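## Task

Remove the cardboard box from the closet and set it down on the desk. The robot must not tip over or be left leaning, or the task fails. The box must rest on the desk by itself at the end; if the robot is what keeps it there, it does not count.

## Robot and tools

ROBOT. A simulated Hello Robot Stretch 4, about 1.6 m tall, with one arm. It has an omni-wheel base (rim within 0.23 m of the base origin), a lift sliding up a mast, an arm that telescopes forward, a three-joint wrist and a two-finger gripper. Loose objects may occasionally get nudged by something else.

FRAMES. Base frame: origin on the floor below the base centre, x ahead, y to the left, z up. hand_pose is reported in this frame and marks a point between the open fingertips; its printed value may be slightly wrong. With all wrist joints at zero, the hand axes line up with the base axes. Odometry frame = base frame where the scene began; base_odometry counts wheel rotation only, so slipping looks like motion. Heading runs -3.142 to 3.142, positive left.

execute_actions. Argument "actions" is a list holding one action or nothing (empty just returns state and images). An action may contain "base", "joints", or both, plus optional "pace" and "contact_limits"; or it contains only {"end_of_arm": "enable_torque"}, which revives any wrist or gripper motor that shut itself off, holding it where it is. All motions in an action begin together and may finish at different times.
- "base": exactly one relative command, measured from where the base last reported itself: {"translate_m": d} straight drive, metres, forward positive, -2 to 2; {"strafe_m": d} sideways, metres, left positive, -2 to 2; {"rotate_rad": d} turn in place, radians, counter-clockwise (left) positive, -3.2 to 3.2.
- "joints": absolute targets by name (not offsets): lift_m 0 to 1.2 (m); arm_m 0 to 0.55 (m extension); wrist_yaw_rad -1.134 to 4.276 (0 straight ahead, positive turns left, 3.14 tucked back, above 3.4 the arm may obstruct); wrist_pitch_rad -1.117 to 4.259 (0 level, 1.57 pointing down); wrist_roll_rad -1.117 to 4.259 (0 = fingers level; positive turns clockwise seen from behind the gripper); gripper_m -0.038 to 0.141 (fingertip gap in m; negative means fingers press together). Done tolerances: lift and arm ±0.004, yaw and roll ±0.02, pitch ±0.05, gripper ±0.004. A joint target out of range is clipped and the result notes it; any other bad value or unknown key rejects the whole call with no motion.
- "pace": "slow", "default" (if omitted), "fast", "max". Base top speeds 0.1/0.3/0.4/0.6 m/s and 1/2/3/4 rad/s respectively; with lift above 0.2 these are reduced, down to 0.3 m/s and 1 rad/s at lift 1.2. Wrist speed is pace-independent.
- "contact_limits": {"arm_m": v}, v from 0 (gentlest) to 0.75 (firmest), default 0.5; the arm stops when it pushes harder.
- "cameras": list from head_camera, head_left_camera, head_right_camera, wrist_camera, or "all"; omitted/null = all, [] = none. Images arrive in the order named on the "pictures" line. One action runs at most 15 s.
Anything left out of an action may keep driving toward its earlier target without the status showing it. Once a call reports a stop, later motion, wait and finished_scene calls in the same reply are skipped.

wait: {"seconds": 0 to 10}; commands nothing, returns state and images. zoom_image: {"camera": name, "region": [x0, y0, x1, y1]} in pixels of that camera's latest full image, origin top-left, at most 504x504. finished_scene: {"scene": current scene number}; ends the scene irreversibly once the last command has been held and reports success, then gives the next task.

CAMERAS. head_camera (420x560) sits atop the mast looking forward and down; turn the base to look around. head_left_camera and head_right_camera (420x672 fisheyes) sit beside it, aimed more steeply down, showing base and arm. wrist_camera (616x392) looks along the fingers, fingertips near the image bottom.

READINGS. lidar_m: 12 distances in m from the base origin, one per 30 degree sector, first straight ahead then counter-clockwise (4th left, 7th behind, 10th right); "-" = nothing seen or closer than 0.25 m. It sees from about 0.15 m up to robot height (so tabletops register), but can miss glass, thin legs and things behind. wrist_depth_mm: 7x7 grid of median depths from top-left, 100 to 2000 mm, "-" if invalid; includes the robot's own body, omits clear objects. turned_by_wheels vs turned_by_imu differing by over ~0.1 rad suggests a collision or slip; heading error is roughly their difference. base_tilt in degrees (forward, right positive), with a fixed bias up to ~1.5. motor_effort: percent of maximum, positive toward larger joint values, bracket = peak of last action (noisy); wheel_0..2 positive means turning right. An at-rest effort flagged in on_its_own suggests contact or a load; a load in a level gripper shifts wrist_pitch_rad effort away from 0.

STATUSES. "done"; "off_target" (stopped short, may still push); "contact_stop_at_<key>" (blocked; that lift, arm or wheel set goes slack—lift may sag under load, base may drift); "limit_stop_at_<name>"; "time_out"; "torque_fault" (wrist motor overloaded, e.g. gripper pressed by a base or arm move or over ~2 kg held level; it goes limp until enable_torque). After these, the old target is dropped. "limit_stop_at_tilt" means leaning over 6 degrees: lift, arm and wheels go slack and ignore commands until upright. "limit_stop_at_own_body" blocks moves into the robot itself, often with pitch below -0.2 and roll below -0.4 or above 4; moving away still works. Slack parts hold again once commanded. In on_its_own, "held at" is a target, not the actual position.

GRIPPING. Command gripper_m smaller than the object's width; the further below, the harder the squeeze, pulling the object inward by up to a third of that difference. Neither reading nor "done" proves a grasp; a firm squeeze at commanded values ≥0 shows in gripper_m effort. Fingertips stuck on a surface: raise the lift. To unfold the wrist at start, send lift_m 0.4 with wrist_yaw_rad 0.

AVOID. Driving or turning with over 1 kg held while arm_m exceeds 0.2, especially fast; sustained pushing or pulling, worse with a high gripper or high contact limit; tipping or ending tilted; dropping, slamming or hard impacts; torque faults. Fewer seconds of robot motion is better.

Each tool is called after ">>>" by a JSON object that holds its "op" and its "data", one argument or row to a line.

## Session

>>> {"op": "execute_actions", "data": {
  "actions": [],
  "cameras": ["head_camera","head_left_camera"]
}}

Scene clock: 0.00 s.
base_odometry: x=+0.000 y=+0.000 heading=+0.000 (m, m, rad; odometry frame)
turned_by_wheels: +0.000 (rad since the last result)
turned_by_imu: +0.000 (rad since the last result)
base_tilt: forward=-0.7 right=+0.2 (deg)
lidar_m: 1.66 1.37 1.12 1.12 1.26 1.55 1.56 1.82 2.64 2.61 2.95 1.66
base_status: not commanded
joint_positions: lift_m=+0.231 arm_m=+0.000 wrist_yaw_rad=+3.051 wrist_pitch_rad=-0.010 wrist_roll_rad=+0.006 gripper_m=+0.057
joint_status: not commanded
motor_effort: lift_m=+18 arm_m=+0 wrist_yaw_rad=-1 wrist_pitch_rad=-5 wrist_roll_rad=-1 gripper_m=-4 wheel_0=+0 wheel_1=+0 wheel_2=+0 (%)
hand_pose: x=-0.1085 y=+0.1131 z=+0.4118 quat_wxyz=(+0.045, +0.005, +0.003, +0.999) (m; base frame)
wrist_depth_mm: 144 145 1756 1756 1661 - 1863 / - 139 1808 1661 1618 - 1921 / - 133 211 1708 1618 - 1863 / 116 146 1756 1708 1618 - 1921 / 227 1863 1808 1756 1618 - 1863 / 1430 1537 203 1464 198 1430 1397 / 976 1042 976 112 976 904 946
pictures: head_camera, head_left_camera
Images, in order (width x height): head_camera 420x560, head_left_camera 420x672.

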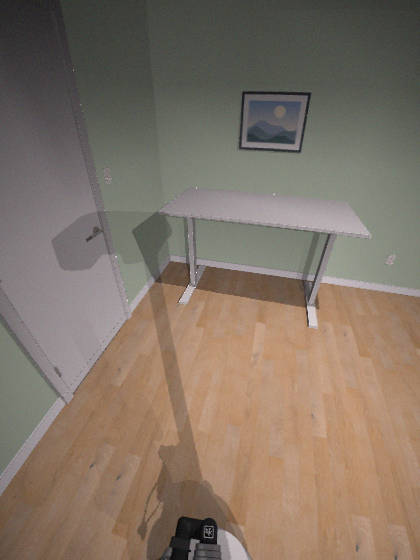

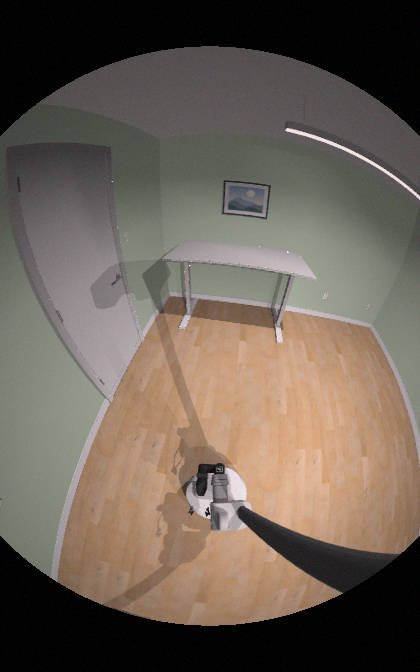

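>>> {"op": "execute_actions", "data": {
  "actions": [
    {"base":{"rotate_rad":2.9},"joints":{"lift_m":0.8,"wrist_yaw_rad":0,"gripper_m":0}}
  ],
  "cameras": ["head_camera","wrist_camera"]
}}

Scene clock: 5.20 s.
base_odometry: x=+0.000 y=+0.000 heading=+2.900 (m, m, rad; odometry frame)
turned_by_wheels: +2.900 (rad since the last result)
turned_by_imu: +2.961 (rad since the last result)
base_tilt: forward=-0.7 right=+0.1 (deg)
lidar_m: 1.56 1.61 2.12 2.59 2.70 1.74 2.06 1.61 1.20 1.13 1.18 1.52
base_status: done
joint_positions: lift_m=+0.800 arm_m=+0.000 wrist_yaw_rad=+0.000 wrist_pitch_rad=-0.010 wrist_roll_rad=+0.006 gripper_m=+0.000
joint_status: all done
motor_effort: lift_m=+22(22) arm_m=-1(0) wrist_yaw_rad=-3(11) wrist_pitch_rad=-4(6) wrist_roll_rad=+0(1) gripper_m=-6(9) wheel_0=-2(7) wheel_1=-1(7) wheel_2=-2(10) (%)
hand_pose: x=+0.4594 y=-0.0873 z=+0.9808 quat_wxyz=(+1.000, +0.003, -0.005, +0.000) (m; base frame)
wrist_depth_mm: 1397 1397 1336 1397 1366 - 1464 / 1397 1397 1336 1366 1336 - 1537 / 1430 1430 1336 1336 1336 - 1499 / 1430 1430 1366 1366 1336 - 1464 / 1464 1430 1366 1366 1366 - 1537 / 1430 1397 1366 198 190 - 1537 / 1397 1430 1397 112 1366 1921 1537
pictures: head_camera, wrist_camera
Images, in order (width x height): head_camera 420x560, wrist_camera 616x392.

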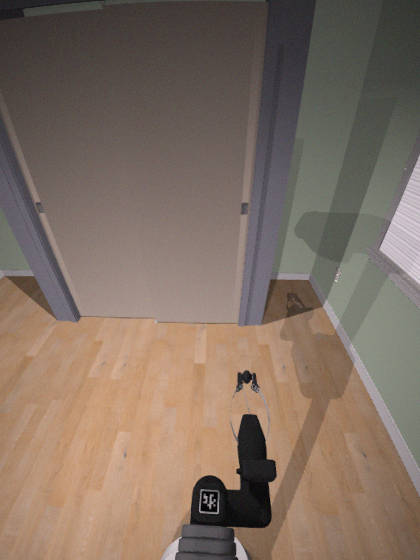

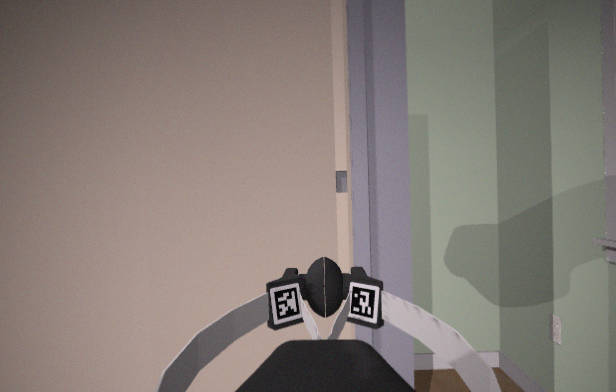

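>>> {"op": "execute_actions", "data": {
  "actions": [
    {"base":{"translate_m":0.65},"joints":{"lift_m":0.885}}
  ],
  "cameras": []
}}

>>> {"op": "execute_actions", "data": {
  "actions": [
    {"base":{"strafe_m":-0.08},"joints":{"arm_m":0.4}}
  ],
  "cameras": ["wrist_camera"]
}}

Scene clock: 10.33 s.
base_odometry: x=-0.631 y=+0.156 heading=+2.900 (m, m, rad; odometry frame)
turned_by_wheels: +0.000 (rad since the last result)
turned_by_imu: +0.000 (rad since the last result)
base_tilt: forward=-0.7 right=+0.2 (deg)
lidar_m: 0.89 0.94 1.34 2.64 2.69 3.29 3.13 1.62 1.16 1.05 1.09 0.93
base_status: done
joint_positions: lift_m=+0.885 arm_m=+0.000 wrist_yaw_rad=+0.000 wrist_pitch_rad=-0.010 wrist_roll_rad=+0.006 gripper_m=+0.000
joint_status: all done
motor_effort: lift_m=+21(21) arm_m=-1(1) wrist_yaw_rad=-2(0) wrist_pitch_rad=-6(6) wrist_roll_rad=-1(2) gripper_m=-7(7) wheel_0=+3(6) wheel_1=+2(6) wheel_2=+0(11) (%)
hand_pose: x=+0.4594 y=-0.0874 z=+1.0659 quat_wxyz=(+1.000, +0.003, -0.005, +0.000) (m; base frame)
wrist_depth_mm: 691 707 699 699 683 676 1430 / 699 699 699 699 676 676 1464 / 707 699 699 699 683 683 1397 / 707 699 699 699 676 683 1397 / 707 707 699 707 676 683 1430 / 707 699 707 198 190 676 1430 / 715 707 715 112 668 683 1430
pictures: none
No camera images: the call's "cameras" was empty. Leave "cameras" out to get every camera's image.

Scene clock: 12.63 s.
base_odometry: x=-0.612 y=+0.233 heading=+2.900 (m, m, rad; odometry frame)
turned_by_wheels: +0.000 (rad since the last result)
turned_by_imu: +0.000 (rad since the last result)
base_tilt: forward=-0.7 right=+0.2 (deg)
lidar_m: 0.89 0.94 1.33 2.70 2.77 3.29 3.15 1.56 1.08 0.98 1.04 0.95
base_status: done
joint_positions: lift_m=+0.885 arm_m=+0.399 wrist_yaw_rad=+0.000 wrist_pitch_rad=-0.010 wrist_roll_rad=+0.006 gripper_m=+0.000
joint_status: all done
motor_effort: lift_m=+21(21) arm_m=+5(5) wrist_yaw_rad=+0(1) wrist_pitch_rad=-4(5) wrist_roll_rad=-1(0) gripper_m=-6(7) wheel_0=+2(13) wheel_1=-1(9) wheel_2=+0(0) (%)
hand_pose: x=+0.8586 y=-0.0874 z=+1.0659 quat_wxyz=(+1.000, +0.003, -0.005, +0.000) (m; base frame)
wrist_depth_mm: 300 300 298 300 268 281 281 / 301 301 298 298 268 282 282 / 303 303 301 301 268 282 282 / 301 303 303 300 271 282 283 / 303 303 303 303 270 285 283 / 304 304 303 198 190 286 286 / 304 304 304 112 272 285 285
pictures: wrist_camera
Images, in order (width x height): wrist_camera 616x392.

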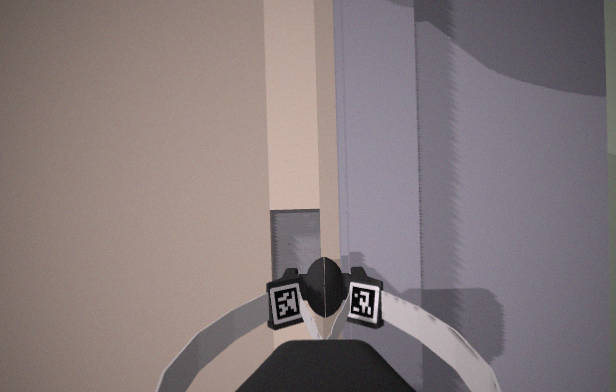

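>>> {"op": "execute_actions", "data": {
  "actions": [
    {"base":{"strafe_m":0.03}}
  ],
  "cameras": []
}}

>>> {"op": "execute_actions", "data": {
  "actions": [
    {"joints":{"arm_m":0.55},"contact_limits":{"arm_m":0.2}}
  ],
  "cameras": ["wrist_camera"]
}}

Scene clock: 14.93 s.
base_odometry: x=-0.619 y=+0.204 heading=+2.900 (m, m, rad; odometry frame)
turned_by_wheels: +0.000 (rad since the last result)
turned_by_imu: +0.001 (rad since the last result)
base_tilt: forward=-0.7 right=+0.1 (deg)
lidar_m: 0.90 0.94 1.34 2.69 2.77 3.27 2.72 1.58 1.11 1.01 1.07 0.95
base_status: done
joint_positions: lift_m=+0.885 arm_m=+0.399 wrist_yaw_rad=+0.000 wrist_pitch_rad=-0.010 wrist_roll_rad=+0.006 gripper_m=+0.000
joint_status: not commanded
motor_effort: lift_m=+21(21) arm_m=+5(5) wrist_yaw_rad=-2(1) wrist_pitch_rad=-6(6) wrist_roll_rad=-2(1) gripper_m=-7(6) wheel_0=-1(11) wheel_1=-1(8) wheel_2=+0(1) (%)
hand_pose: x=+0.8586 y=-0.0874 z=+1.0659 quat_wxyz=(+1.000, +0.003, -0.005, +0.000) (m; base frame)
wrist_depth_mm: 298 298 297 297 267 279 279 / 300 300 298 297 267 281 279 / 303 300 300 300 268 282 281 / 303 301 300 300 268 282 281 / 303 303 303 300 268 282 282 / 303 301 301 198 190 283 283 / 303 303 303 112 268 277 285
pictures: none
No camera images: the call's "cameras" was empty. Leave "cameras" out to get every camera's image.

Scene clock: 16.17 s.
base_odometry: x=-0.619 y=+0.204 heading=+2.900 (m, m, rad; odometry frame)
turned_by_wheels: +0.000 (rad since the last result)
turned_by_imu: +0.007 (rad since the last result)
base_tilt: forward=-0.7 right=+0.2 (deg)
lidar_m: 0.90 0.94 1.33 2.69 2.77 3.28 2.74 1.58 1.13 1.02 1.04 0.93
base_status: not commanded
joint_positions: lift_m=+0.885 arm_m=+0.467 wrist_yaw_rad=-0.003 wrist_pitch_rad=-0.012 wrist_roll_rad=+0.006 gripper_m=+0.000
joint_status: arm_m contact_stop (moved +0.067 of +0.151)
on_its_own: arm_m is slack since a contact_stop (your +0.550 is given up)
motor_effort: lift_m=+20(21) arm_m=+0(21) wrist_yaw_rad=+7(28) wrist_pitch_rad=-1(16) wrist_roll_rad=-1(1) gripper_m=-6(5) wheel_0=+1(3) wheel_1=-1(6) wheel_2=-1(11) (%)
contact_limits: arm_m 0.2
hand_pose: x=+0.9258 y=-0.0882 z=+1.0664 quat_wxyz=(+1.000, +0.003, -0.006, -0.001) (m; base frame)
wrist_depth_mm: 235 234 233 233 231 200 213 / 235 234 234 233 233 201 213 / 236 235 234 234 234 201 214 / 237 236 235 235 233 200 214 / 236 236 236 234 235 202 216 / 238 237 236 205 186 202 216 / 237 237 236 112 216 202 216
pictures: wrist_camera
Images, in order (width x height): wrist_camera 616x392.

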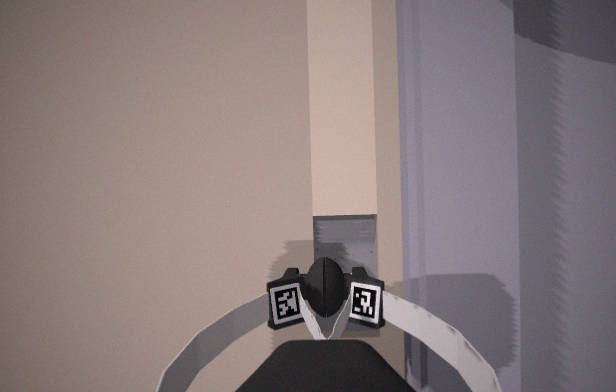

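Same as before.

>>> {"op": "execute_actions", "data": {
  "actions": [
    {"base":{"strafe_m":0.75},"joints":{"arm_m":0.485},"contact_limits":{"arm_m":0.4},"pace":"slow"}
  ],
  "cameras": ["head_camera","wrist_camera"]
}}

Scene clock: 26.03 s.
base_odometry: x=-0.800 y=-0.524 heading=+2.898 (m, m, rad; odometry frame)
turned_by_wheels: -0.003 (rad since the last result)
turned_by_imu: -0.049 (rad since the last result)
base_tilt: forward=-0.7 right=+0.2 (deg)
lidar_m: 0.86 0.89 1.11 1.94 1.98 2.57 3.18 2.51 1.95 1.79 1.35 1.25
base_status: done
joint_positions: lift_m=+0.885 arm_m=+0.430 wrist_yaw_rad=-0.020 wrist_pitch_rad=-0.011 wrist_roll_rad=+0.006 gripper_m=+0.000
joint_status: arm_m contact_stop (moved -0.036 of +0.018)
on_its_own: arm_m is slack since a contact_stop (your +0.485 is given up); wrist_yaw_rad is at rest, and its effort (+56) is outside its rest range (-13 to +13)
motor_effort: lift_m=+20(20) arm_m=+0(14) wrist_yaw_rad=+56(71) wrist_pitch_rad=-2(11) wrist_roll_rad=-2(1) gripper_m=-8(7) wheel_0=-14(22) wheel_1=-3(9) wheel_2=-15(16) (%)
contact_limits: arm_m 0.4
hand_pose: x=+0.8878 y=-0.0932 z=+1.0663 quat_wxyz=(+1.000, +0.003, -0.006, -0.010) (m; base frame)
wrist_depth_mm: 220 224 228 232 236 723 741 / 222 225 229 232 236 991 991 / 222 225 229 233 236 976 1025 / 222 226 228 234 237 976 1025 / 222 227 231 233 248 1008 1008 / 223 227 230 202 189 842 820 / 224 227 230 112 239 574 647
pictures: head_camera, wrist_camera
Images, in order (width x height): head_camera 420x560, wrist_camera 616x392.

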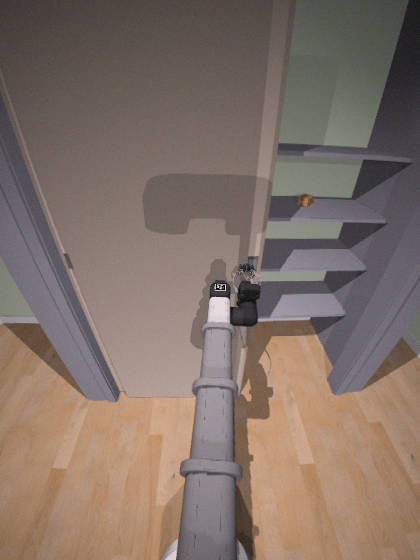

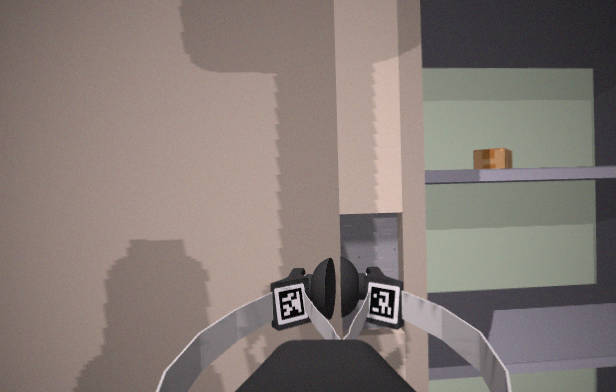

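>>> {"op": "execute_actions", "data": {
  "actions": [
    {"joints":{"arm_m":0.2}}
  ],
  "cameras": []
}}

>>> {"op": "execute_actions", "data": {
  "actions": [
    {"base":{"strafe_m":-0.41},"joints":{"lift_m":1.0,"gripper_m":0.14,"wrist_yaw_rad":0}}
  ],
  "cameras": []
}}

>>> {"op": "execute_actions", "data": {
  "actions": [
    {"base":{"translate_m":0.45}}
  ],
  "cameras": ["wrist_camera"]
}}

Scene clock: 30.23 s.
base_odometry: x=-0.800 y=-0.524 heading=+2.900 (m, m, rad; odometry frame)
turned_by_wheels: +0.002 (rad since the last result)
turned_by_imu: +0.004 (rad since the last result)
base_tilt: forward=-0.7 right=+0.2 (deg)
lidar_m: 0.85 0.88 1.12 1.95 1.97 2.55 3.18 2.49 1.94 1.77 1.32 1.25
base_status: not commanded
joint_positions: lift_m=+0.885 arm_m=+0.201 wrist_yaw_rad=+0.000 wrist_pitch_rad=-0.010 wrist_roll_rad=+0.006 gripper_m=+0.000
joint_status: all done
motor_effort: lift_m=+20(20) arm_m=-5(9) wrist_yaw_rad=+0(57) wrist_pitch_rad=-6(6) wrist_roll_rad=+0(1) gripper_m=-8(14) wheel_0=-1(14) wheel_1=-1(4) wheel_2=-2(15) (%)
hand_pose: x=+0.6602 y=-0.0874 z=+1.0659 quat_wxyz=(+1.000, +0.003, -0.005, +0.000) (m; base frame)
wrist_depth_mm: 442 445 445 455 778 1182 1060 / 445 449 449 459 904 1118 1078 / 445 449 452 459 1205 1205 1205 / 445 449 452 455 1182 1205 1160 / 449 449 452 455 1205 1182 1182 / 445 452 455 198 190 917 931 / 449 452 459 112 1229 1229 1160
pictures: none
No camera images: the call's "cameras" was empty. Leave "cameras" out to get every camera's image.

Scene clock: 32.93 s.
base_odometry: x=-0.702 y=-0.126 heading=+2.900 (m, m, rad; odometry frame)
turned_by_wheels: +0.000 (rad since the last result)
turned_by_imu: +0.000 (rad since the last result)
base_tilt: forward=-0.7 right=+0.2 (deg)
lidar_m: 0.93 0.92 1.20 2.35 2.39 3.09 3.15 2.16 1.49 1.36 1.37 1.01
base_status: done
joint_positions: lift_m=+1.000 arm_m=+0.201 wrist_yaw_rad=+0.000 wrist_pitch_rad=-0.010 wrist_roll_rad=+0.006 gripper_m=+0.140
joint_status: all done
motor_effort: lift_m=+21(21) arm_m=-4(4) wrist_yaw_rad=-1(3) wrist_pitch_rad=-5(5) wrist_roll_rad=+0(0) gripper_m=+0(6) wheel_0=+2(14) wheel_1=+0(10) wheel_2=+0(1) (%)
hand_pose: x=+0.6602 y=-0.0874 z=+1.1808 quat_wxyz=(+1.000, +0.003, -0.005, +0.000) (m; base frame)
wrist_depth_mm: 473 1160 1205 1229 1205 878 508 / 480 1205 1229 1229 1205 842 512 / 480 1205 1205 1229 1255 904 512 / 484 1205 1205 1229 1255 917 521 / 484 1205 1205 1229 1255 820 521 / 488 1182 1060 1205 1025 768 525 / 484 866 904 112 878 854 525
pictures: none
No camera images: the call's "cameras" was empty. Leave "cameras" out to get every camera's image.

Scene clock: 35.90 s.
base_odometry: x=-1.139 y=-0.018 heading=+2.900 (m, m, rad; odometry frame)
turned_by_wheels: +0.000 (rad since the last result)
turned_by_imu: +0.000 (rad since the last result)
base_tilt: forward=-0.8 right=+0.2 (deg)
lidar_m: 0.75 0.51 0.60 1.29 2.44 3.14 3.62 2.14 1.40 1.31 0.68 0.62
base_status: done
joint_positions: lift_m=+1.000 arm_m=+0.201 wrist_yaw_rad=+0.000 wrist_pitch_rad=-0.010 wrist_roll_rad=+0.006 gripper_m=+0.140
joint_status: not commanded
motor_effort: lift_m=+21(21) arm_m=-4(4) wrist_yaw_rad=-1(2) wrist_pitch_rad=-5(5) wrist_roll_rad=-1(0) gripper_m=-1(1) wheel_0=+3(8) wheel_1=+1(6) wheel_2=-2(11) (%)
hand_pose: x=+0.6602 y=-0.0874 z=+1.1808 quat_wxyz=(+1.000, +0.003, -0.005, +0.000) (m; base frame)
wrist_depth_mm: 421 427 433 445 452 455 459 / 627 654 668 683 699 707 591 / 741 750 768 768 768 768 580 / 750 759 759 778 778 778 580 / 603 585 554 535 508 488 477 / 373 351 353 357 359 366 569 / 759 759 768 112 788 759 603
pictures: wrist_camera
Images, in order (width x height): wrist_camera 616x392.

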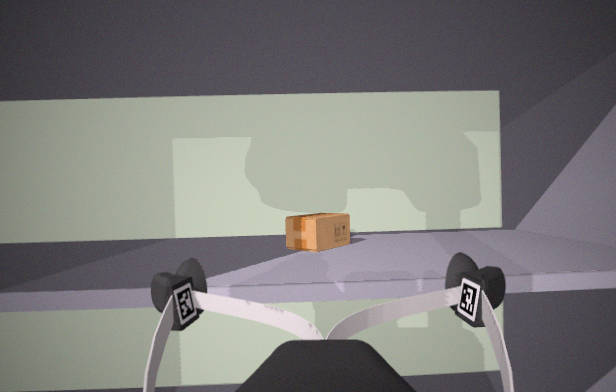

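>>> {"op": "execute_actions", "data": {
  "actions": [
    {"base":{"translate_m":0.06},"joints":{"arm_m":0.53,"lift_m":1.01},"contact_limits":{"arm_m":0.2}}
  ],
  "cameras": ["wrist_camera"]
}}

Scene clock: 38.97 s.
base_odometry: x=-1.197 y=-0.004 heading=+2.900 (m, m, rad; odometry frame)
turned_by_wheels: +0.000 (rad since the last result)
turned_by_imu: +0.033 (rad since the last result)
base_tilt: forward=-0.7 right=+0.2 (deg)
lidar_m: 0.70 0.44 0.55 1.25 2.45 3.26 3.71 2.05 1.41 1.32 0.59 0.62
base_status: done
joint_positions: lift_m=+1.010 arm_m=+0.440 wrist_yaw_rad=+0.000 wrist_pitch_rad=-0.016 wrist_roll_rad=+0.006 gripper_m=+0.140
joint_status: arm_m contact_stop (moved +0.239 of +0.329); the others done
on_its_own: arm_m is slack since a contact_stop (your +0.530 is given up)
motor_effort: lift_m=+15(24) arm_m=+0(24) wrist_yaw_rad=-1(56) wrist_pitch_rad=+12(42) wrist_roll_rad=-2(2) gripper_m=-1(0) wheel_0=-1(10) wheel_1=+1(10) wheel_2=+2(15) (%)
contact_limits: arm_m 0.2
hand_pose: x=+0.8996 y=-0.0875 z=+1.1930 quat_wxyz=(+1.000, +0.003, -0.008, +0.000) (m; base frame)
wrist_depth_mm: 379 384 394 399 407 407 413 / 462 462 462 466 462 462 466 / 466 462 462 462 466 462 466 / 462 462 466 462 462 459 462 / 462 462 462 462 466 462 466 / 353 319 283 240 235 267 314 / 232 229 228 112 220 216 213
pictures: wrist_camera
Images, in order (width x height): wrist_camera 616x392.

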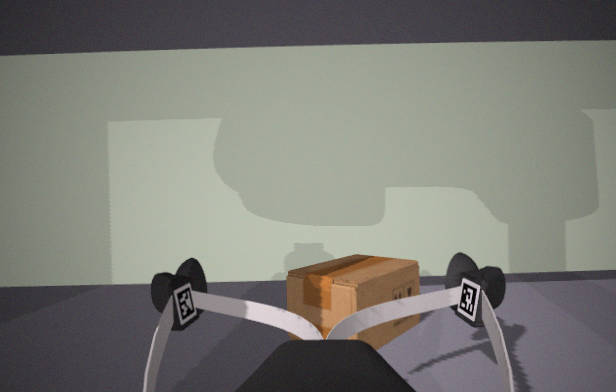

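>>> {"op": "execute_actions", "data": {
  "actions": [
    {"joints":{"arm_m":0.35,"lift_m":1.12,"wrist_pitch_rad":0.5}}
  ],
  "cameras": ["wrist_camera"]
}}

Scene clock: 42.00 s.
base_odometry: x=-1.197 y=-0.004 heading=+2.900 (m, m, rad; odometry frame)
turned_by_wheels: +0.000 (rad since the last result)
turned_by_imu: +0.001 (rad since the last result)
base_tilt: forward=-0.6 right=+0.1 (deg)
lidar_m: 0.70 0.45 0.53 1.24 2.45 3.25 3.72 2.07 1.40 1.32 0.59 0.60
base_status: not commanded
joint_positions: lift_m=+1.120 arm_m=+0.351 wrist_yaw_rad=+0.003 wrist_pitch_rad=+0.491 wrist_roll_rad=+0.006 gripper_m=+0.140
joint_status: all done
on_its_own: wrist_pitch_rad is at rest, and its effort (+27) is outside its rest range (-23 to +23)
motor_effort: lift_m=+20(19) arm_m=-6(11) wrist_yaw_rad=-10(22) wrist_pitch_rad=+27(98) wrist_roll_rad=-2(6) gripper_m=+0(0) wheel_0=-1(1) wheel_1=-3(2) wheel_2=+7(9) (%)
hand_pose: x=+0.7766 y=-0.0867 z=+1.1619 quat_wxyz=(+0.970, +0.003, +0.243, +0.001) (m; base frame)
wrist_depth_mm: 477 484 484 480 488 488 488 / 517 517 517 521 521 525 525 / 535 530 512 466 449 469 459 / 389 377 370 343 349 345 340 / 300 294 291 286 279 274 271 / 244 241 218 235 216 213 225 / 206 198 202 112 200 198 198
pictures: wrist_camera
Images, in order (width x height): wrist_camera 616x392.

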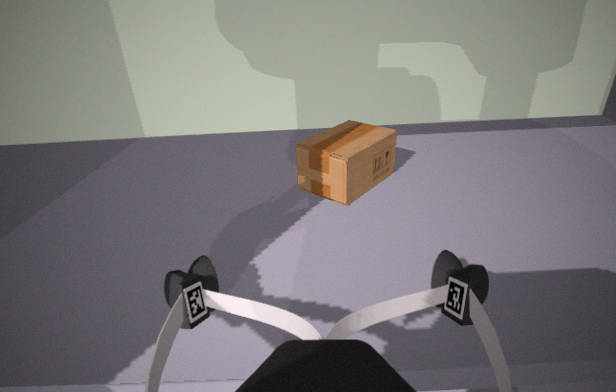

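>>> {"op": "execute_actions", "data": {
  "actions": [
    {"joints":{"lift_m":1.145}}
  ],
  "cameras": []
}}

>>> {"op": "execute_actions", "data": {
  "actions": [
    {"base":{"strafe_m":-0.015},"joints":{"arm_m":0.55},"contact_limits":{"arm_m":0.2}}
  ],
  "cameras": ["wrist_camera"]
}}

Scene clock: 44.67 s.
base_odometry: x=-1.197 y=-0.004 heading=+2.900 (m, m, rad; odometry frame)
turned_by_wheels: +0.000 (rad since the last result)
turned_by_imu: +0.000 (rad since the last result)
base_tilt: forward=-0.6 right=+0.2 (deg)
lidar_m: 0.68 0.44 0.54 1.25 2.46 3.23 3.69 2.06 1.42 1.31 0.58 0.62
base_status: not commanded
joint_positions: lift_m=+1.145 arm_m=+0.351 wrist_yaw_rad=+0.000 wrist_pitch_rad=+0.502 wrist_roll_rad=+0.006 gripper_m=+0.140
joint_status: all done
motor_effort: lift_m=+22(23) arm_m=-4(6) wrist_yaw_rad=-3(9) wrist_pitch_rad=-4(25) wrist_roll_rad=+0(1) gripper_m=+0(1) wheel_0=-1(1) wheel_1=-3(2) wheel_2=+6(7) (%)
hand_pose: x=+0.7747 y=-0.0873 z=+1.1841 quat_wxyz=(+0.969, +0.003, +0.248, -0.001) (m; base frame)
wrist_depth_mm: 477 480 480 488 484 492 492 / 517 517 521 521 530 530 530 / 544 544 539 535 512 504 492 / 424 413 402 357 368 375 373 / 329 322 319 314 306 301 298 / 270 257 244 257 239 234 247 / 228 224 224 112 217 215 211
pictures: none
No camera images: the call's "cameras" was empty. Leave "cameras" out to get every camera's image.

Scene clock: 46.33 s.
base_odometry: x=-1.193 y=+0.011 heading=+2.900 (m, m, rad; odometry frame)
turned_by_wheels: +0.000 (rad since the last result)
turned_by_imu: +0.002 (rad since the last result)
base_tilt: forward=-0.7 right=+0.2 (deg)
lidar_m: 0.70 0.43 0.53 1.27 2.49 3.28 3.69 2.04 1.40 1.29 0.58 0.61
base_status: done
joint_positions: lift_m=+1.145 arm_m=+0.535 wrist_yaw_rad=+0.000 wrist_pitch_rad=+0.502 wrist_roll_rad=+0.006 gripper_m=+0.140
joint_status: arm_m contact_stop (moved +0.184 of +0.199)
on_its_own: arm_m is slack since a contact_stop (your +0.550 is given up)
motor_effort: lift_m=+24(23) arm_m=+0(16) wrist_yaw_rad=-2(6) wrist_pitch_rad=-5(8) wrist_roll_rad=-1(0) gripper_m=-1(2) wheel_0=-2(11) wheel_1=-1(8) wheel_2=-4(9) (%)
contact_limits: arm_m 0.2
hand_pose: x=+0.9584 y=-0.0874 z=+1.1839 quat_wxyz=(+0.969, +0.003, +0.248, -0.001) (m; base frame)
wrist_depth_mm: 314 315 317 317 319 320 322 / 336 340 340 343 345 347 345 / 364 366 370 373 373 375 377 / 384 387 387 377 368 362 357 / 317 312 304 230 228 290 286 / 260 250 204 185 195 225 239 / 220 217 216 112 210 207 206
pictures: wrist_camera
Images, in order (width x height): wrist_camera 616x392.

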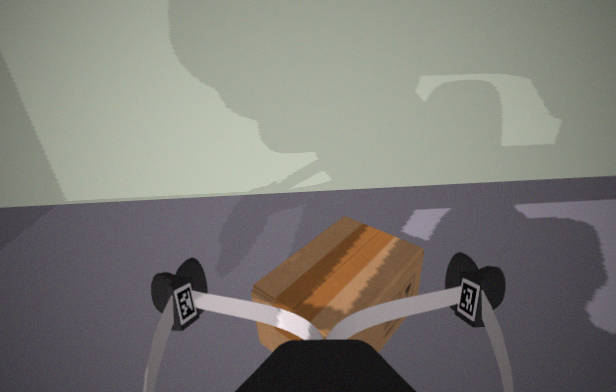

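>>> {"op": "execute_actions", "data": {
  "actions": [
    {"joints":{"gripper_m":0.02}}
  ],
  "cameras": ["wrist_camera"]
}}

>>> {"op": "execute_actions", "data": {
  "actions": [
    {"joints":{"lift_m":1.165}}
  ],
  "cameras": ["wrist_camera"]
}}

Scene clock: 49.57 s.
base_odometry: x=-1.193 y=+0.011 heading=+2.900 (m, m, rad; odometry frame)
turned_by_wheels: +0.000 (rad since the last result)
turned_by_imu: +0.001 (rad since the last result)
base_tilt: forward=-0.7 right=+0.2 (deg)
lidar_m: 0.71 0.44 0.54 1.27 2.48 3.25 3.71 2.02 1.39 1.30 0.58 0.58
base_status: not commanded
joint_positions: lift_m=+1.145 arm_m=+0.535 wrist_yaw_rad=+0.000 wrist_pitch_rad=+0.503 wrist_roll_rad=+0.006 gripper_m=+0.020
joint_status: all done
on_its_own: arm_m is slack since a contact_stop (your +0.550 is given up)
motor_effort: lift_m=+23(23) arm_m=+0(0) wrist_yaw_rad=-1(1) wrist_pitch_rad=-7(6) wrist_roll_rad=-1(1) gripper_m=-23(20) wheel_0=-2(2) wheel_1=-1(1) wheel_2=-4(4) (%)
hand_pose: x=+0.9583 y=-0.0874 z=+1.1838 quat_wxyz=(+0.969, +0.003, +0.249, -0.001) (m; base frame)
wrist_depth_mm: 312 317 317 319 320 320 322 / 338 336 342 343 343 345 345 / 364 366 368 370 373 375 377 / 384 387 387 379 368 362 355 / 319 310 306 213 282 291 286 / 259 255 186 177 187 234 238 / 220 211 216 112 210 202 204
pictures: wrist_camera
Images, in order (width x height): wrist_camera 616x392.

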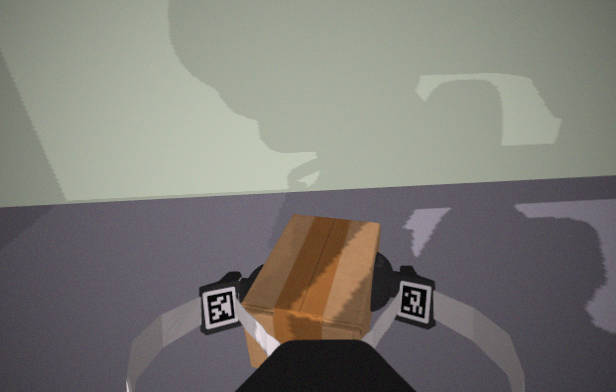

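Scene clock: 50.20 s.
base_odometry: x=-1.193 y=+0.011 heading=+2.900 (m, m, rad; odometry frame)
turned_by_wheels: +0.000 (rad since the last result)
turned_by_imu: +0.000 (rad since the last result)
base_tilt: forward=-0.7 right=+0.2 (deg)
lidar_m: 0.69 0.44 0.55 1.25 2.49 3.27 3.70 2.01 1.40 1.28 0.58 0.60
base_status: not commanded
joint_positions: lift_m=+1.146 arm_m=+0.534 wrist_yaw_rad=+0.000 wrist_pitch_rad=+0.503 wrist_roll_rad=+0.006 gripper_m=+0.020
joint_status: lift_m contact_stop (moved +0.001 of +0.020)
on_its_own: arm_m is held at +0.535, not at your +0.550, since a contact_stop; lift_m is slack since a contact_stop (your +1.165 is given up)
motor_effort: lift_m=+23(37) arm_m=+1(1) wrist_yaw_rad=-1(2) wrist_pitch_rad=-6(9) wrist_roll_rad=-1(1) gripper_m=-22(21) wheel_0=-2(2) wheel_1=+0(1) wheel_2=-3(3) (%)
hand_pose: x=+0.9581 y=-0.0874 z=+1.1851 quat_wxyz=(+0.969, +0.003, +0.249, -0.001) (m; base frame)
wrist_depth_mm: 312 314 317 319 320 322 320 / 338 340 340 342 345 345 347 / 366 366 368 375 375 377 379 / 384 389 387 375 366 359 353 / 315 310 304 213 282 289 285 / 258 255 187 176 187 234 238 / 220 210 214 112 209 201 204
pictures: wrist_camera
Images, in order (width x height): wrist_camera 616x392.

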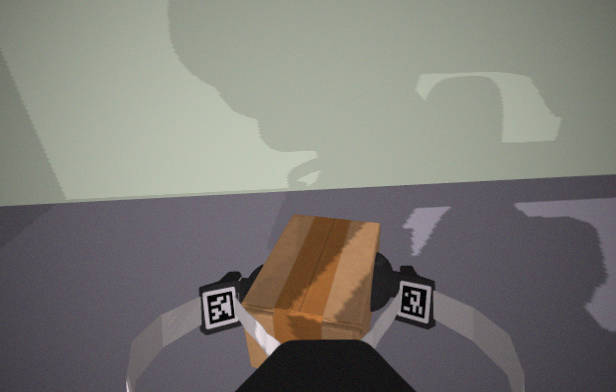

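Upper shelf blocks; retract with pitch slightly up.

>>> {"op": "execute_actions", "data": {
  "actions": [
    {"joints":{"lift_m":1.14,"arm_m":0.05,"wrist_pitch_rad":0.4}}
  ],
  "cameras": []
}}

>>> {"op": "execute_actions", "data": {
  "actions": [
    {"base":{"translate_m":-0.6},"joints":{"lift_m":1.2,"wrist_pitch_rad":0}}
  ],
  "cameras": ["wrist_camera"]
}}

>>> {"op": "execute_actions", "data": {
  "actions": [
    {"base":{"rotate_rad":3.08}}
  ],
  "cameras": ["head_camera"]
}}

Scene clock: 54.53 s.
base_odometry: x=-1.193 y=+0.011 heading=+2.900 (m, m, rad; odometry frame)
turned_by_wheels: +0.000 (rad since the last result)
turned_by_imu: +0.001 (rad since the last result)
base_tilt: forward=-0.7 right=+0.2 (deg)
lidar_m: 0.70 0.45 0.54 1.29 2.46 3.27 3.72 2.04 1.39 1.30 0.58 0.59
base_status: not commanded
joint_positions: lift_m=+1.140 arm_m=+0.051 wrist_yaw_rad=+0.000 wrist_pitch_rad=+0.403 wrist_roll_rad=+0.006 gripper_m=+0.020
joint_status: all done
motor_effort: lift_m=+14(19) arm_m=-5(4) wrist_yaw_rad=-1(3) wrist_pitch_rad=-8(10) wrist_roll_rad=+1(1) gripper_m=-20(23) wheel_0=-1(1) wheel_1=-1(0) wheel_2=-3(4) (%)
hand_pose: x=+0.4871 y=-0.0875 z=+1.2054 quat_wxyz=(+0.980, +0.003, +0.200, -0.001) (m; base frame)
wrist_depth_mm: 750 750 759 750 759 778 609 / 788 809 798 798 809 809 603 / 820 788 759 741 699 683 603 / 535 512 508 492 508 530 521 / 946 946 946 214 854 842 627 / 768 759 186 177 187 683 640 / 627 634 634 112 627 609 603
pictures: none
No camera images: the call's "cameras" was empty. Leave "cameras" out to get every camera's image.

Scene clock: 58.03 s.
base_odometry: x=-0.611 y=-0.133 heading=+2.900 (m, m, rad; odometry frame)
turned_by_wheels: +0.000 (rad since the last result)
turned_by_imu: +0.002 (rad since the last result)
base_tilt: forward=-0.7 right=+0.2 (deg)
lidar_m: 1.02 1.02 1.34 2.37 2.43 3.21 3.09 2.04 1.46 1.35 1.37 1.08
base_status: done
joint_positions: lift_m=+1.199 arm_m=+0.051 wrist_yaw_rad=+0.000 wrist_pitch_rad=+0.003 wrist_roll_rad=+0.006 gripper_m=+0.020
joint_status: all done
motor_effort: lift_m=+21(21) arm_m=-4(4) wrist_yaw_rad=-2(0) wrist_pitch_rad=-8(16) wrist_roll_rad=+1(1) gripper_m=-23(22) wheel_0=-2(7) wheel_1=-1(6) wheel_2=+2(11) (%)
hand_pose: x=+0.5102 y=-0.0874 z=+1.3760 quat_wxyz=(+1.000, +0.003, +0.002, +0.000) (m; base frame)
wrist_depth_mm: 723 723 1464 1464 1430 768 715 / 723 741 1464 1464 1464 759 715 / 732 732 1430 1430 1464 778 707 / 732 732 1464 1499 1464 778 723 / 741 741 1464 213 1308 788 715 / 741 741 186 177 187 707 723 / 741 750 1255 112 1182 798 732
pictures: wrist_camera
Images, in order (width x height): wrist_camera 616x392.

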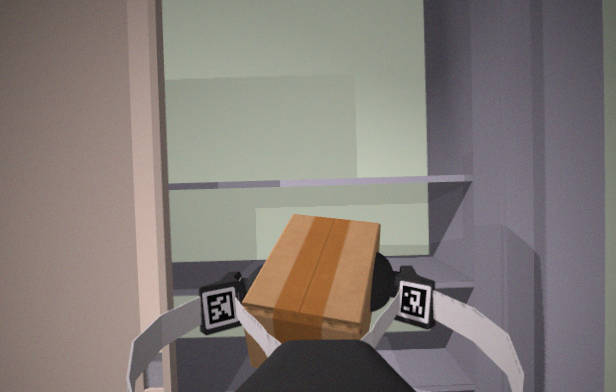

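Scene clock: 62.40 s.
base_odometry: x=-0.611 y=-0.133 heading=-0.304 (m, m, rad; odometry frame)
turned_by_wheels: +3.079 (rad since the last result)
turned_by_imu: +3.144 (rad since the last result)
base_tilt: forward=-0.7 right=+0.2 (deg)
lidar_m: 2.24 2.15 1.47 1.34 1.36 1.08 1.29 0.99 1.31 2.39 2.42 3.09
base_status: done
joint_positions: lift_m=+1.199 arm_m=+0.051 wrist_yaw_rad=+0.000 wrist_pitch_rad=+0.003 wrist_roll_rad=+0.006 gripper_m=+0.020
joint_status: not commanded
motor_effort: lift_m=+22(22) arm_m=-5(4) wrist_yaw_rad=-2(1) wrist_pitch_rad=-8(8) wrist_roll_rad=-1(1) gripper_m=-21(20) wheel_0=-3(5) wheel_1=-3(5) wheel_2=-4(8) (%)
hand_pose: x=+0.5102 y=-0.0874 z=+1.3760 quat_wxyz=(+1.000, +0.003, +0.002, +0.000) (m; base frame)
wrist_depth_mm: - - - - - - - / - - - - - - - / - - - - - - - / - - - - - - - / - - - 213 - - - / - - 187 177 187 - - / - - - 112 - - -
pictures: head_camera
Images, in order (width x height): head_camera 420x560.

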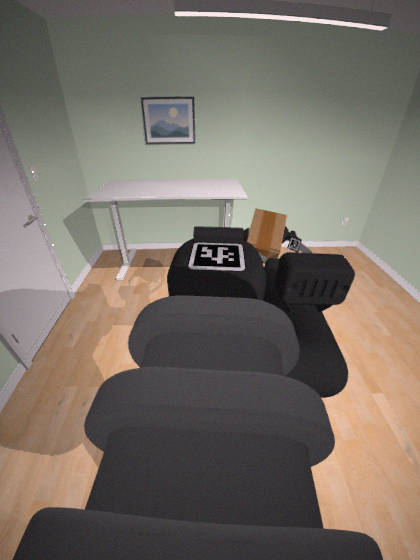

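>>> {"op": "execute_actions", "data": {
  "actions": [
    {"base":{"strafe_m":0.5}}
  ],
  "cameras": []
}}

>>> {"op": "execute_actions", "data": {
  "actions": [
    {"base":{"translate_m":1.65},"joints":{"wrist_pitch_rad":0.5}}
  ],
  "cameras": ["head_right_camera","wrist_camera"]
}}

Scene clock: 66.57 s.
base_odometry: x=-0.461 y=+0.344 heading=-0.304 (m, m, rad; odometry frame)
turned_by_wheels: +0.000 (rad since the last result)
turned_by_imu: +0.002 (rad since the last result)
base_tilt: forward=-0.7 right=+0.2 (deg)
lidar_m: 2.17 1.36 0.93 0.84 0.85 1.10 1.01 1.26 1.37 2.88 2.91 2.35
base_status: done
joint_positions: lift_m=+1.199 arm_m=+0.051 wrist_yaw_rad=+0.000 wrist_pitch_rad=+0.003 wrist_roll_rad=+0.006 gripper_m=+0.020
joint_status: not commanded
motor_effort: lift_m=+22(22) arm_m=-4(5) wrist_yaw_rad=-1(0) wrist_pitch_rad=-9(7) wrist_roll_rad=-1(0) gripper_m=-23(23) wheel_0=-2(13) wheel_1=+1(9) wheel_2=+0(3) (%)
hand_pose: x=+0.5102 y=-0.0874 z=+1.3760 quat_wxyz=(+1.000, +0.003, +0.002, +0.000) (m; base frame)
wrist_depth_mm: 1537 - - - - - - / 1499 - - - - - - / 1464 - - - - - - / 1464 - - - - - - / 1464 - - 213 - - - / 1430 - 186 177 186 - - / 1464 1983 - 112 - - -
pictures: none
No camera images: the call's "cameras" was empty. Leave "cameras" out to get every camera's image.

Scene clock: 73.57 s.
base_odometry: x=+1.113 y=-0.150 heading=-0.304 (m, m, rad; odometry frame)
turned_by_wheels: +0.000 (rad since the last result)
turned_by_imu: -0.001 (rad since the last result)
base_tilt: forward=-0.6 right=+0.1 (deg)
lidar_m: 0.54 0.55 0.70 0.99 1.03 1.35 3.03 2.77 2.92 2.72 0.88 0.58
base_status: done
joint_positions: lift_m=+1.199 arm_m=+0.051 wrist_yaw_rad=+0.000 wrist_pitch_rad=+0.503 wrist_roll_rad=+0.006 gripper_m=+0.020
joint_status: all done
motor_effort: lift_m=+21(22) arm_m=-4(4) wrist_yaw_rad=-2(3) wrist_pitch_rad=-8(6) wrist_roll_rad=-1(1) gripper_m=-21(22) wheel_0=+3(10) wheel_1=+2(6) wheel_2=-1(11) (%)
hand_pose: x=+0.4745 y=-0.0874 z=+1.2380 quat_wxyz=(+0.969, +0.003, +0.249, -0.001) (m; base frame)
wrist_depth_mm: 931 946 946 991 976 1008 1025 / 1025 1025 1042 1042 1078 1098 1098 / 1078 1118 1118 1118 1118 1138 1205 / 946 931 917 878 866 854 831 / 741 732 715 214 661 676 668 / 609 603 187 176 187 549 554 / 512 492 504 112 492 469 480
pictures: head_right_camera, wrist_camera
Images, in order (width x height): head_right_camera 420x672, wrist_camera 616x392.

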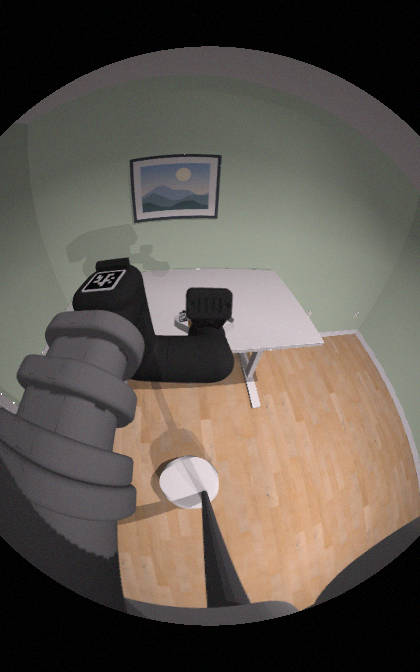

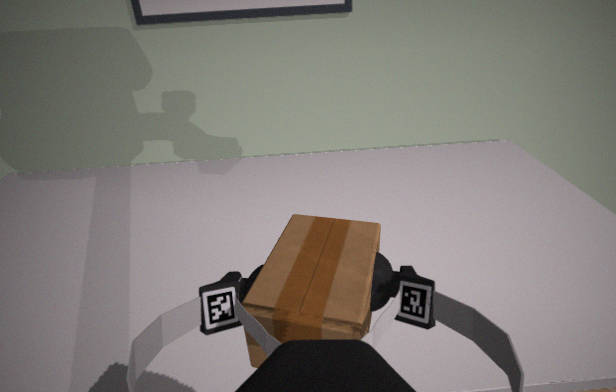

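>>> {"op": "execute_actions", "data": {
  "actions": [
    {"joints":{"arm_m":0.35}}
  ],
  "cameras": []
}}

>>> {"op": "execute_actions", "data": {
  "actions": [
    {"joints":{"lift_m":0.97}}
  ],
  "cameras": ["wrist_camera"]
}}

Scene clock: 77.30 s.
base_odometry: x=+1.113 y=-0.150 heading=-0.304 (m, m, rad; odometry frame)
turned_by_wheels: +0.000 (rad since the last result)
turned_by_imu: +0.001 (rad since the last result)
base_tilt: forward=-0.7 right=+0.2 (deg)
lidar_m: 0.53 0.54 0.71 0.97 1.03 1.37 3.02 2.78 2.93 2.72 0.89 0.58
base_status: not commanded
joint_positions: lift_m=+1.199 arm_m=+0.349 wrist_yaw_rad=+0.000 wrist_pitch_rad=+0.503 wrist_roll_rad=+0.006 gripper_m=+0.020
joint_status: all done
motor_effort: lift_m=+21(22) arm_m=+5(2) wrist_yaw_rad=-1(1) wrist_pitch_rad=-8(8) wrist_roll_rad=-2(1) gripper_m=-21(22) wheel_0=+3(3) wheel_1=+2(2) wheel_2=-1(1) (%)
hand_pose: x=+0.7729 y=-0.0874 z=+1.2380 quat_wxyz=(+0.969, +0.003, +0.249, -0.001) (m; base frame)
wrist_depth_mm: 661 661 676 699 723 723 741 / 723 732 741 759 768 778 798 / 788 778 798 809 831 854 866 / 842 842 866 866 878 854 891 / 732 723 715 214 654 676 661 / 609 603 186 177 187 554 559 / 512 488 500 112 488 473 473
pictures: none
No camera images: the call's "cameras" was empty. Leave "cameras" out to get every camera's image.

Scene clock: 79.33 s.
base_odometry: x=+1.113 y=-0.150 heading=-0.304 (m, m, rad; odometry frame)
turned_by_wheels: +0.000 (rad since the last result)
turned_by_imu: +0.000 (rad since the last result)
base_tilt: forward=-0.7 right=+0.2 (deg)
lidar_m: 0.53 0.55 0.70 0.99 1.04 1.37 3.03 2.78 2.94 2.72 0.88 0.60
base_status: not commanded
joint_positions: lift_m=+0.970 arm_m=+0.349 wrist_yaw_rad=+0.000 wrist_pitch_rad=+0.503 wrist_roll_rad=+0.006 gripper_m=+0.020
joint_status: all done
motor_effort: lift_m=+13(21) arm_m=+5(5) wrist_yaw_rad=-2(1) wrist_pitch_rad=-7(8) wrist_roll_rad=-1(0) gripper_m=-24(20) wheel_0=+3(3) wheel_1=+2(2) wheel_2=-1(1) (%)
hand_pose: x=+0.7729 y=-0.0874 z=+1.0095 quat_wxyz=(+0.969, +0.003, +0.249, -0.001) (m; base frame)
wrist_depth_mm: 668 676 699 707 715 723 732 / 715 732 741 741 750 768 768 / 640 615 597 585 564 554 535 / 459 445 442 430 415 410 402 / 357 351 347 213 320 327 322 / 294 289 186 177 187 264 271 / 249 238 244 112 236 228 230
pictures: wrist_camera
Images, in order (width x height): wrist_camera 616x392.

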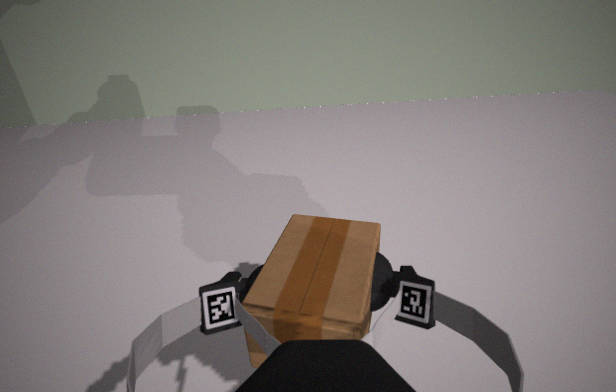

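>>> {"op": "execute_actions", "data": {
  "actions": [
    {"joints":{"lift_m":0.95},"pace":"slow"}
  ],
  "cameras": []
}}

>>> {"op": "execute_actions", "data": {
  "actions": [
    {"joints":{"gripper_m":0.14}}
  ],
  "cameras": []
}}

>>> {"op": "execute_actions", "data": {
  "actions": [
    {"joints":{"lift_m":1.1}}
  ],
  "cameras": ["wrist_camera"]
}}

Scene clock: 81.50 s.
base_odometry: x=+1.113 y=-0.150 heading=-0.304 (m, m, rad; odometry frame)
turned_by_wheels: +0.000 (rad since the last result)
turned_by_imu: +0.001 (rad since the last result)
base_tilt: forward=-0.7 right=+0.3 (deg)
lidar_m: 0.54 0.56 0.70 0.99 1.04 1.36 3.01 2.77 2.92 2.72 0.88 0.59
base_status: not commanded
joint_positions: lift_m=+0.950 arm_m=+0.349 wrist_yaw_rad=+0.000 wrist_pitch_rad=+0.503 wrist_roll_rad=+0.006 gripper_m=+0.020
joint_status: all done
motor_effort: lift_m=+13(15) arm_m=+5(5) wrist_yaw_rad=-2(1) wrist_pitch_rad=-8(7) wrist_roll_rad=-1(1) gripper_m=-21(21) wheel_0=+3(3) wheel_1=+2(2) wheel_2=-1(1) (%)
hand_pose: x=+0.7729 y=-0.0874 z=+0.9895 quat_wxyz=(+0.969, +0.003, +0.249, -0.001) (m; base frame)
wrist_depth_mm: 668 676 699 691 715 723 741 / 723 732 732 741 750 759 732 / 580 564 544 525 512 500 488 / 415 407 397 392 379 370 366 / 324 320 314 214 291 298 293 / 267 263 185 176 187 240 245 / 225 216 220 112 215 206 210
pictures: none
No camera images: the call's "cameras" was empty. Leave "cameras" out to get every camera's image.

Scene clock: 83.67 s.
base_odometry: x=+1.113 y=-0.150 heading=-0.304 (m, m, rad; odometry frame)
turned_by_wheels: +0.000 (rad since the last result)
turned_by_imu: +0.001 (rad since the last result)
base_tilt: forward=-0.7 right=+0.2 (deg)
lidar_m: 0.53 0.56 0.72 0.98 1.04 1.33 3.02 2.77 2.92 2.72 0.87 0.58
base_status: not commanded
joint_positions: lift_m=+0.950 arm_m=+0.349 wrist_yaw_rad=+0.000 wrist_pitch_rad=+0.502 wrist_roll_rad=+0.006 gripper_m=+0.140
joint_status: all done
motor_effort: lift_m=+14(13) arm_m=+5(5) wrist_yaw_rad=-2(2) wrist_pitch_rad=-6(8) wrist_roll_rad=+0(0) gripper_m=-1(23) wheel_0=+3(3) wheel_1=+2(2) wheel_2=-1(1) (%)
hand_pose: x=+0.7730 y=-0.0874 z=+0.9897 quat_wxyz=(+0.969, +0.003, +0.249, -0.001) (m; base frame)
wrist_depth_mm: 661 683 691 699 715 723 732 / 723 732 732 759 741 759 723 / 585 564 544 535 517 504 492 / 418 410 399 389 384 373 368 / 325 320 315 238 281 298 294 / 267 256 242 191 203 232 245 / 226 223 222 112 215 213 210
pictures: none
No camera images: the call's "cameras" was empty. Leave "cameras" out to get every camera's image.

Scene clock: 85.37 s.
base_odometry: x=+1.113 y=-0.150 heading=-0.304 (m, m, rad; odometry frame)
turned_by_wheels: +0.000 (rad since the last result)
turned_by_imu: +0.000 (rad since the last result)
base_tilt: forward=-0.7 right=+0.3 (deg)
lidar_m: 0.53 0.54 0.72 1.00 1.04 1.35 3.01 2.77 2.93 2.71 0.86 0.59
base_status: not commanded
joint_positions: lift_m=+1.100 arm_m=+0.349 wrist_yaw_rad=+0.000 wrist_pitch_rad=+0.502 wrist_roll_rad=+0.006 gripper_m=+0.140
joint_status: all done
motor_effort: lift_m=+22(24) arm_m=+5(5) wrist_yaw_rad=-1(2) wrist_pitch_rad=-5(6) wrist_roll_rad=-1(0) gripper_m=-2(1) wheel_0=+3(3) wheel_1=+2(2) wheel_2=-1(1) (%)
hand_pose: x=+0.7730 y=-0.0874 z=+1.1390 quat_wxyz=(+0.969, +0.003, +0.248, -0.001) (m; base frame)
wrist_depth_mm: 668 676 691 707 715 732 732 / 715 723 750 768 768 788 798 / 778 778 798 809 820 842 842 / 741 723 707 683 676 661 640 / 585 569 549 549 535 525 517 / 469 445 427 455 415 407 433 / 397 392 389 112 379 370 368
pictures: wrist_camera
Images, in order (width x height): wrist_camera 616x392.

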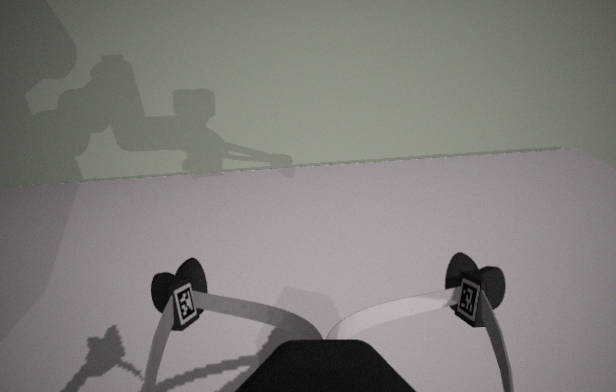

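>>> {"op": "finished_scene", "data": {
  "scene": 2
}}

The scene is finished: the task was done.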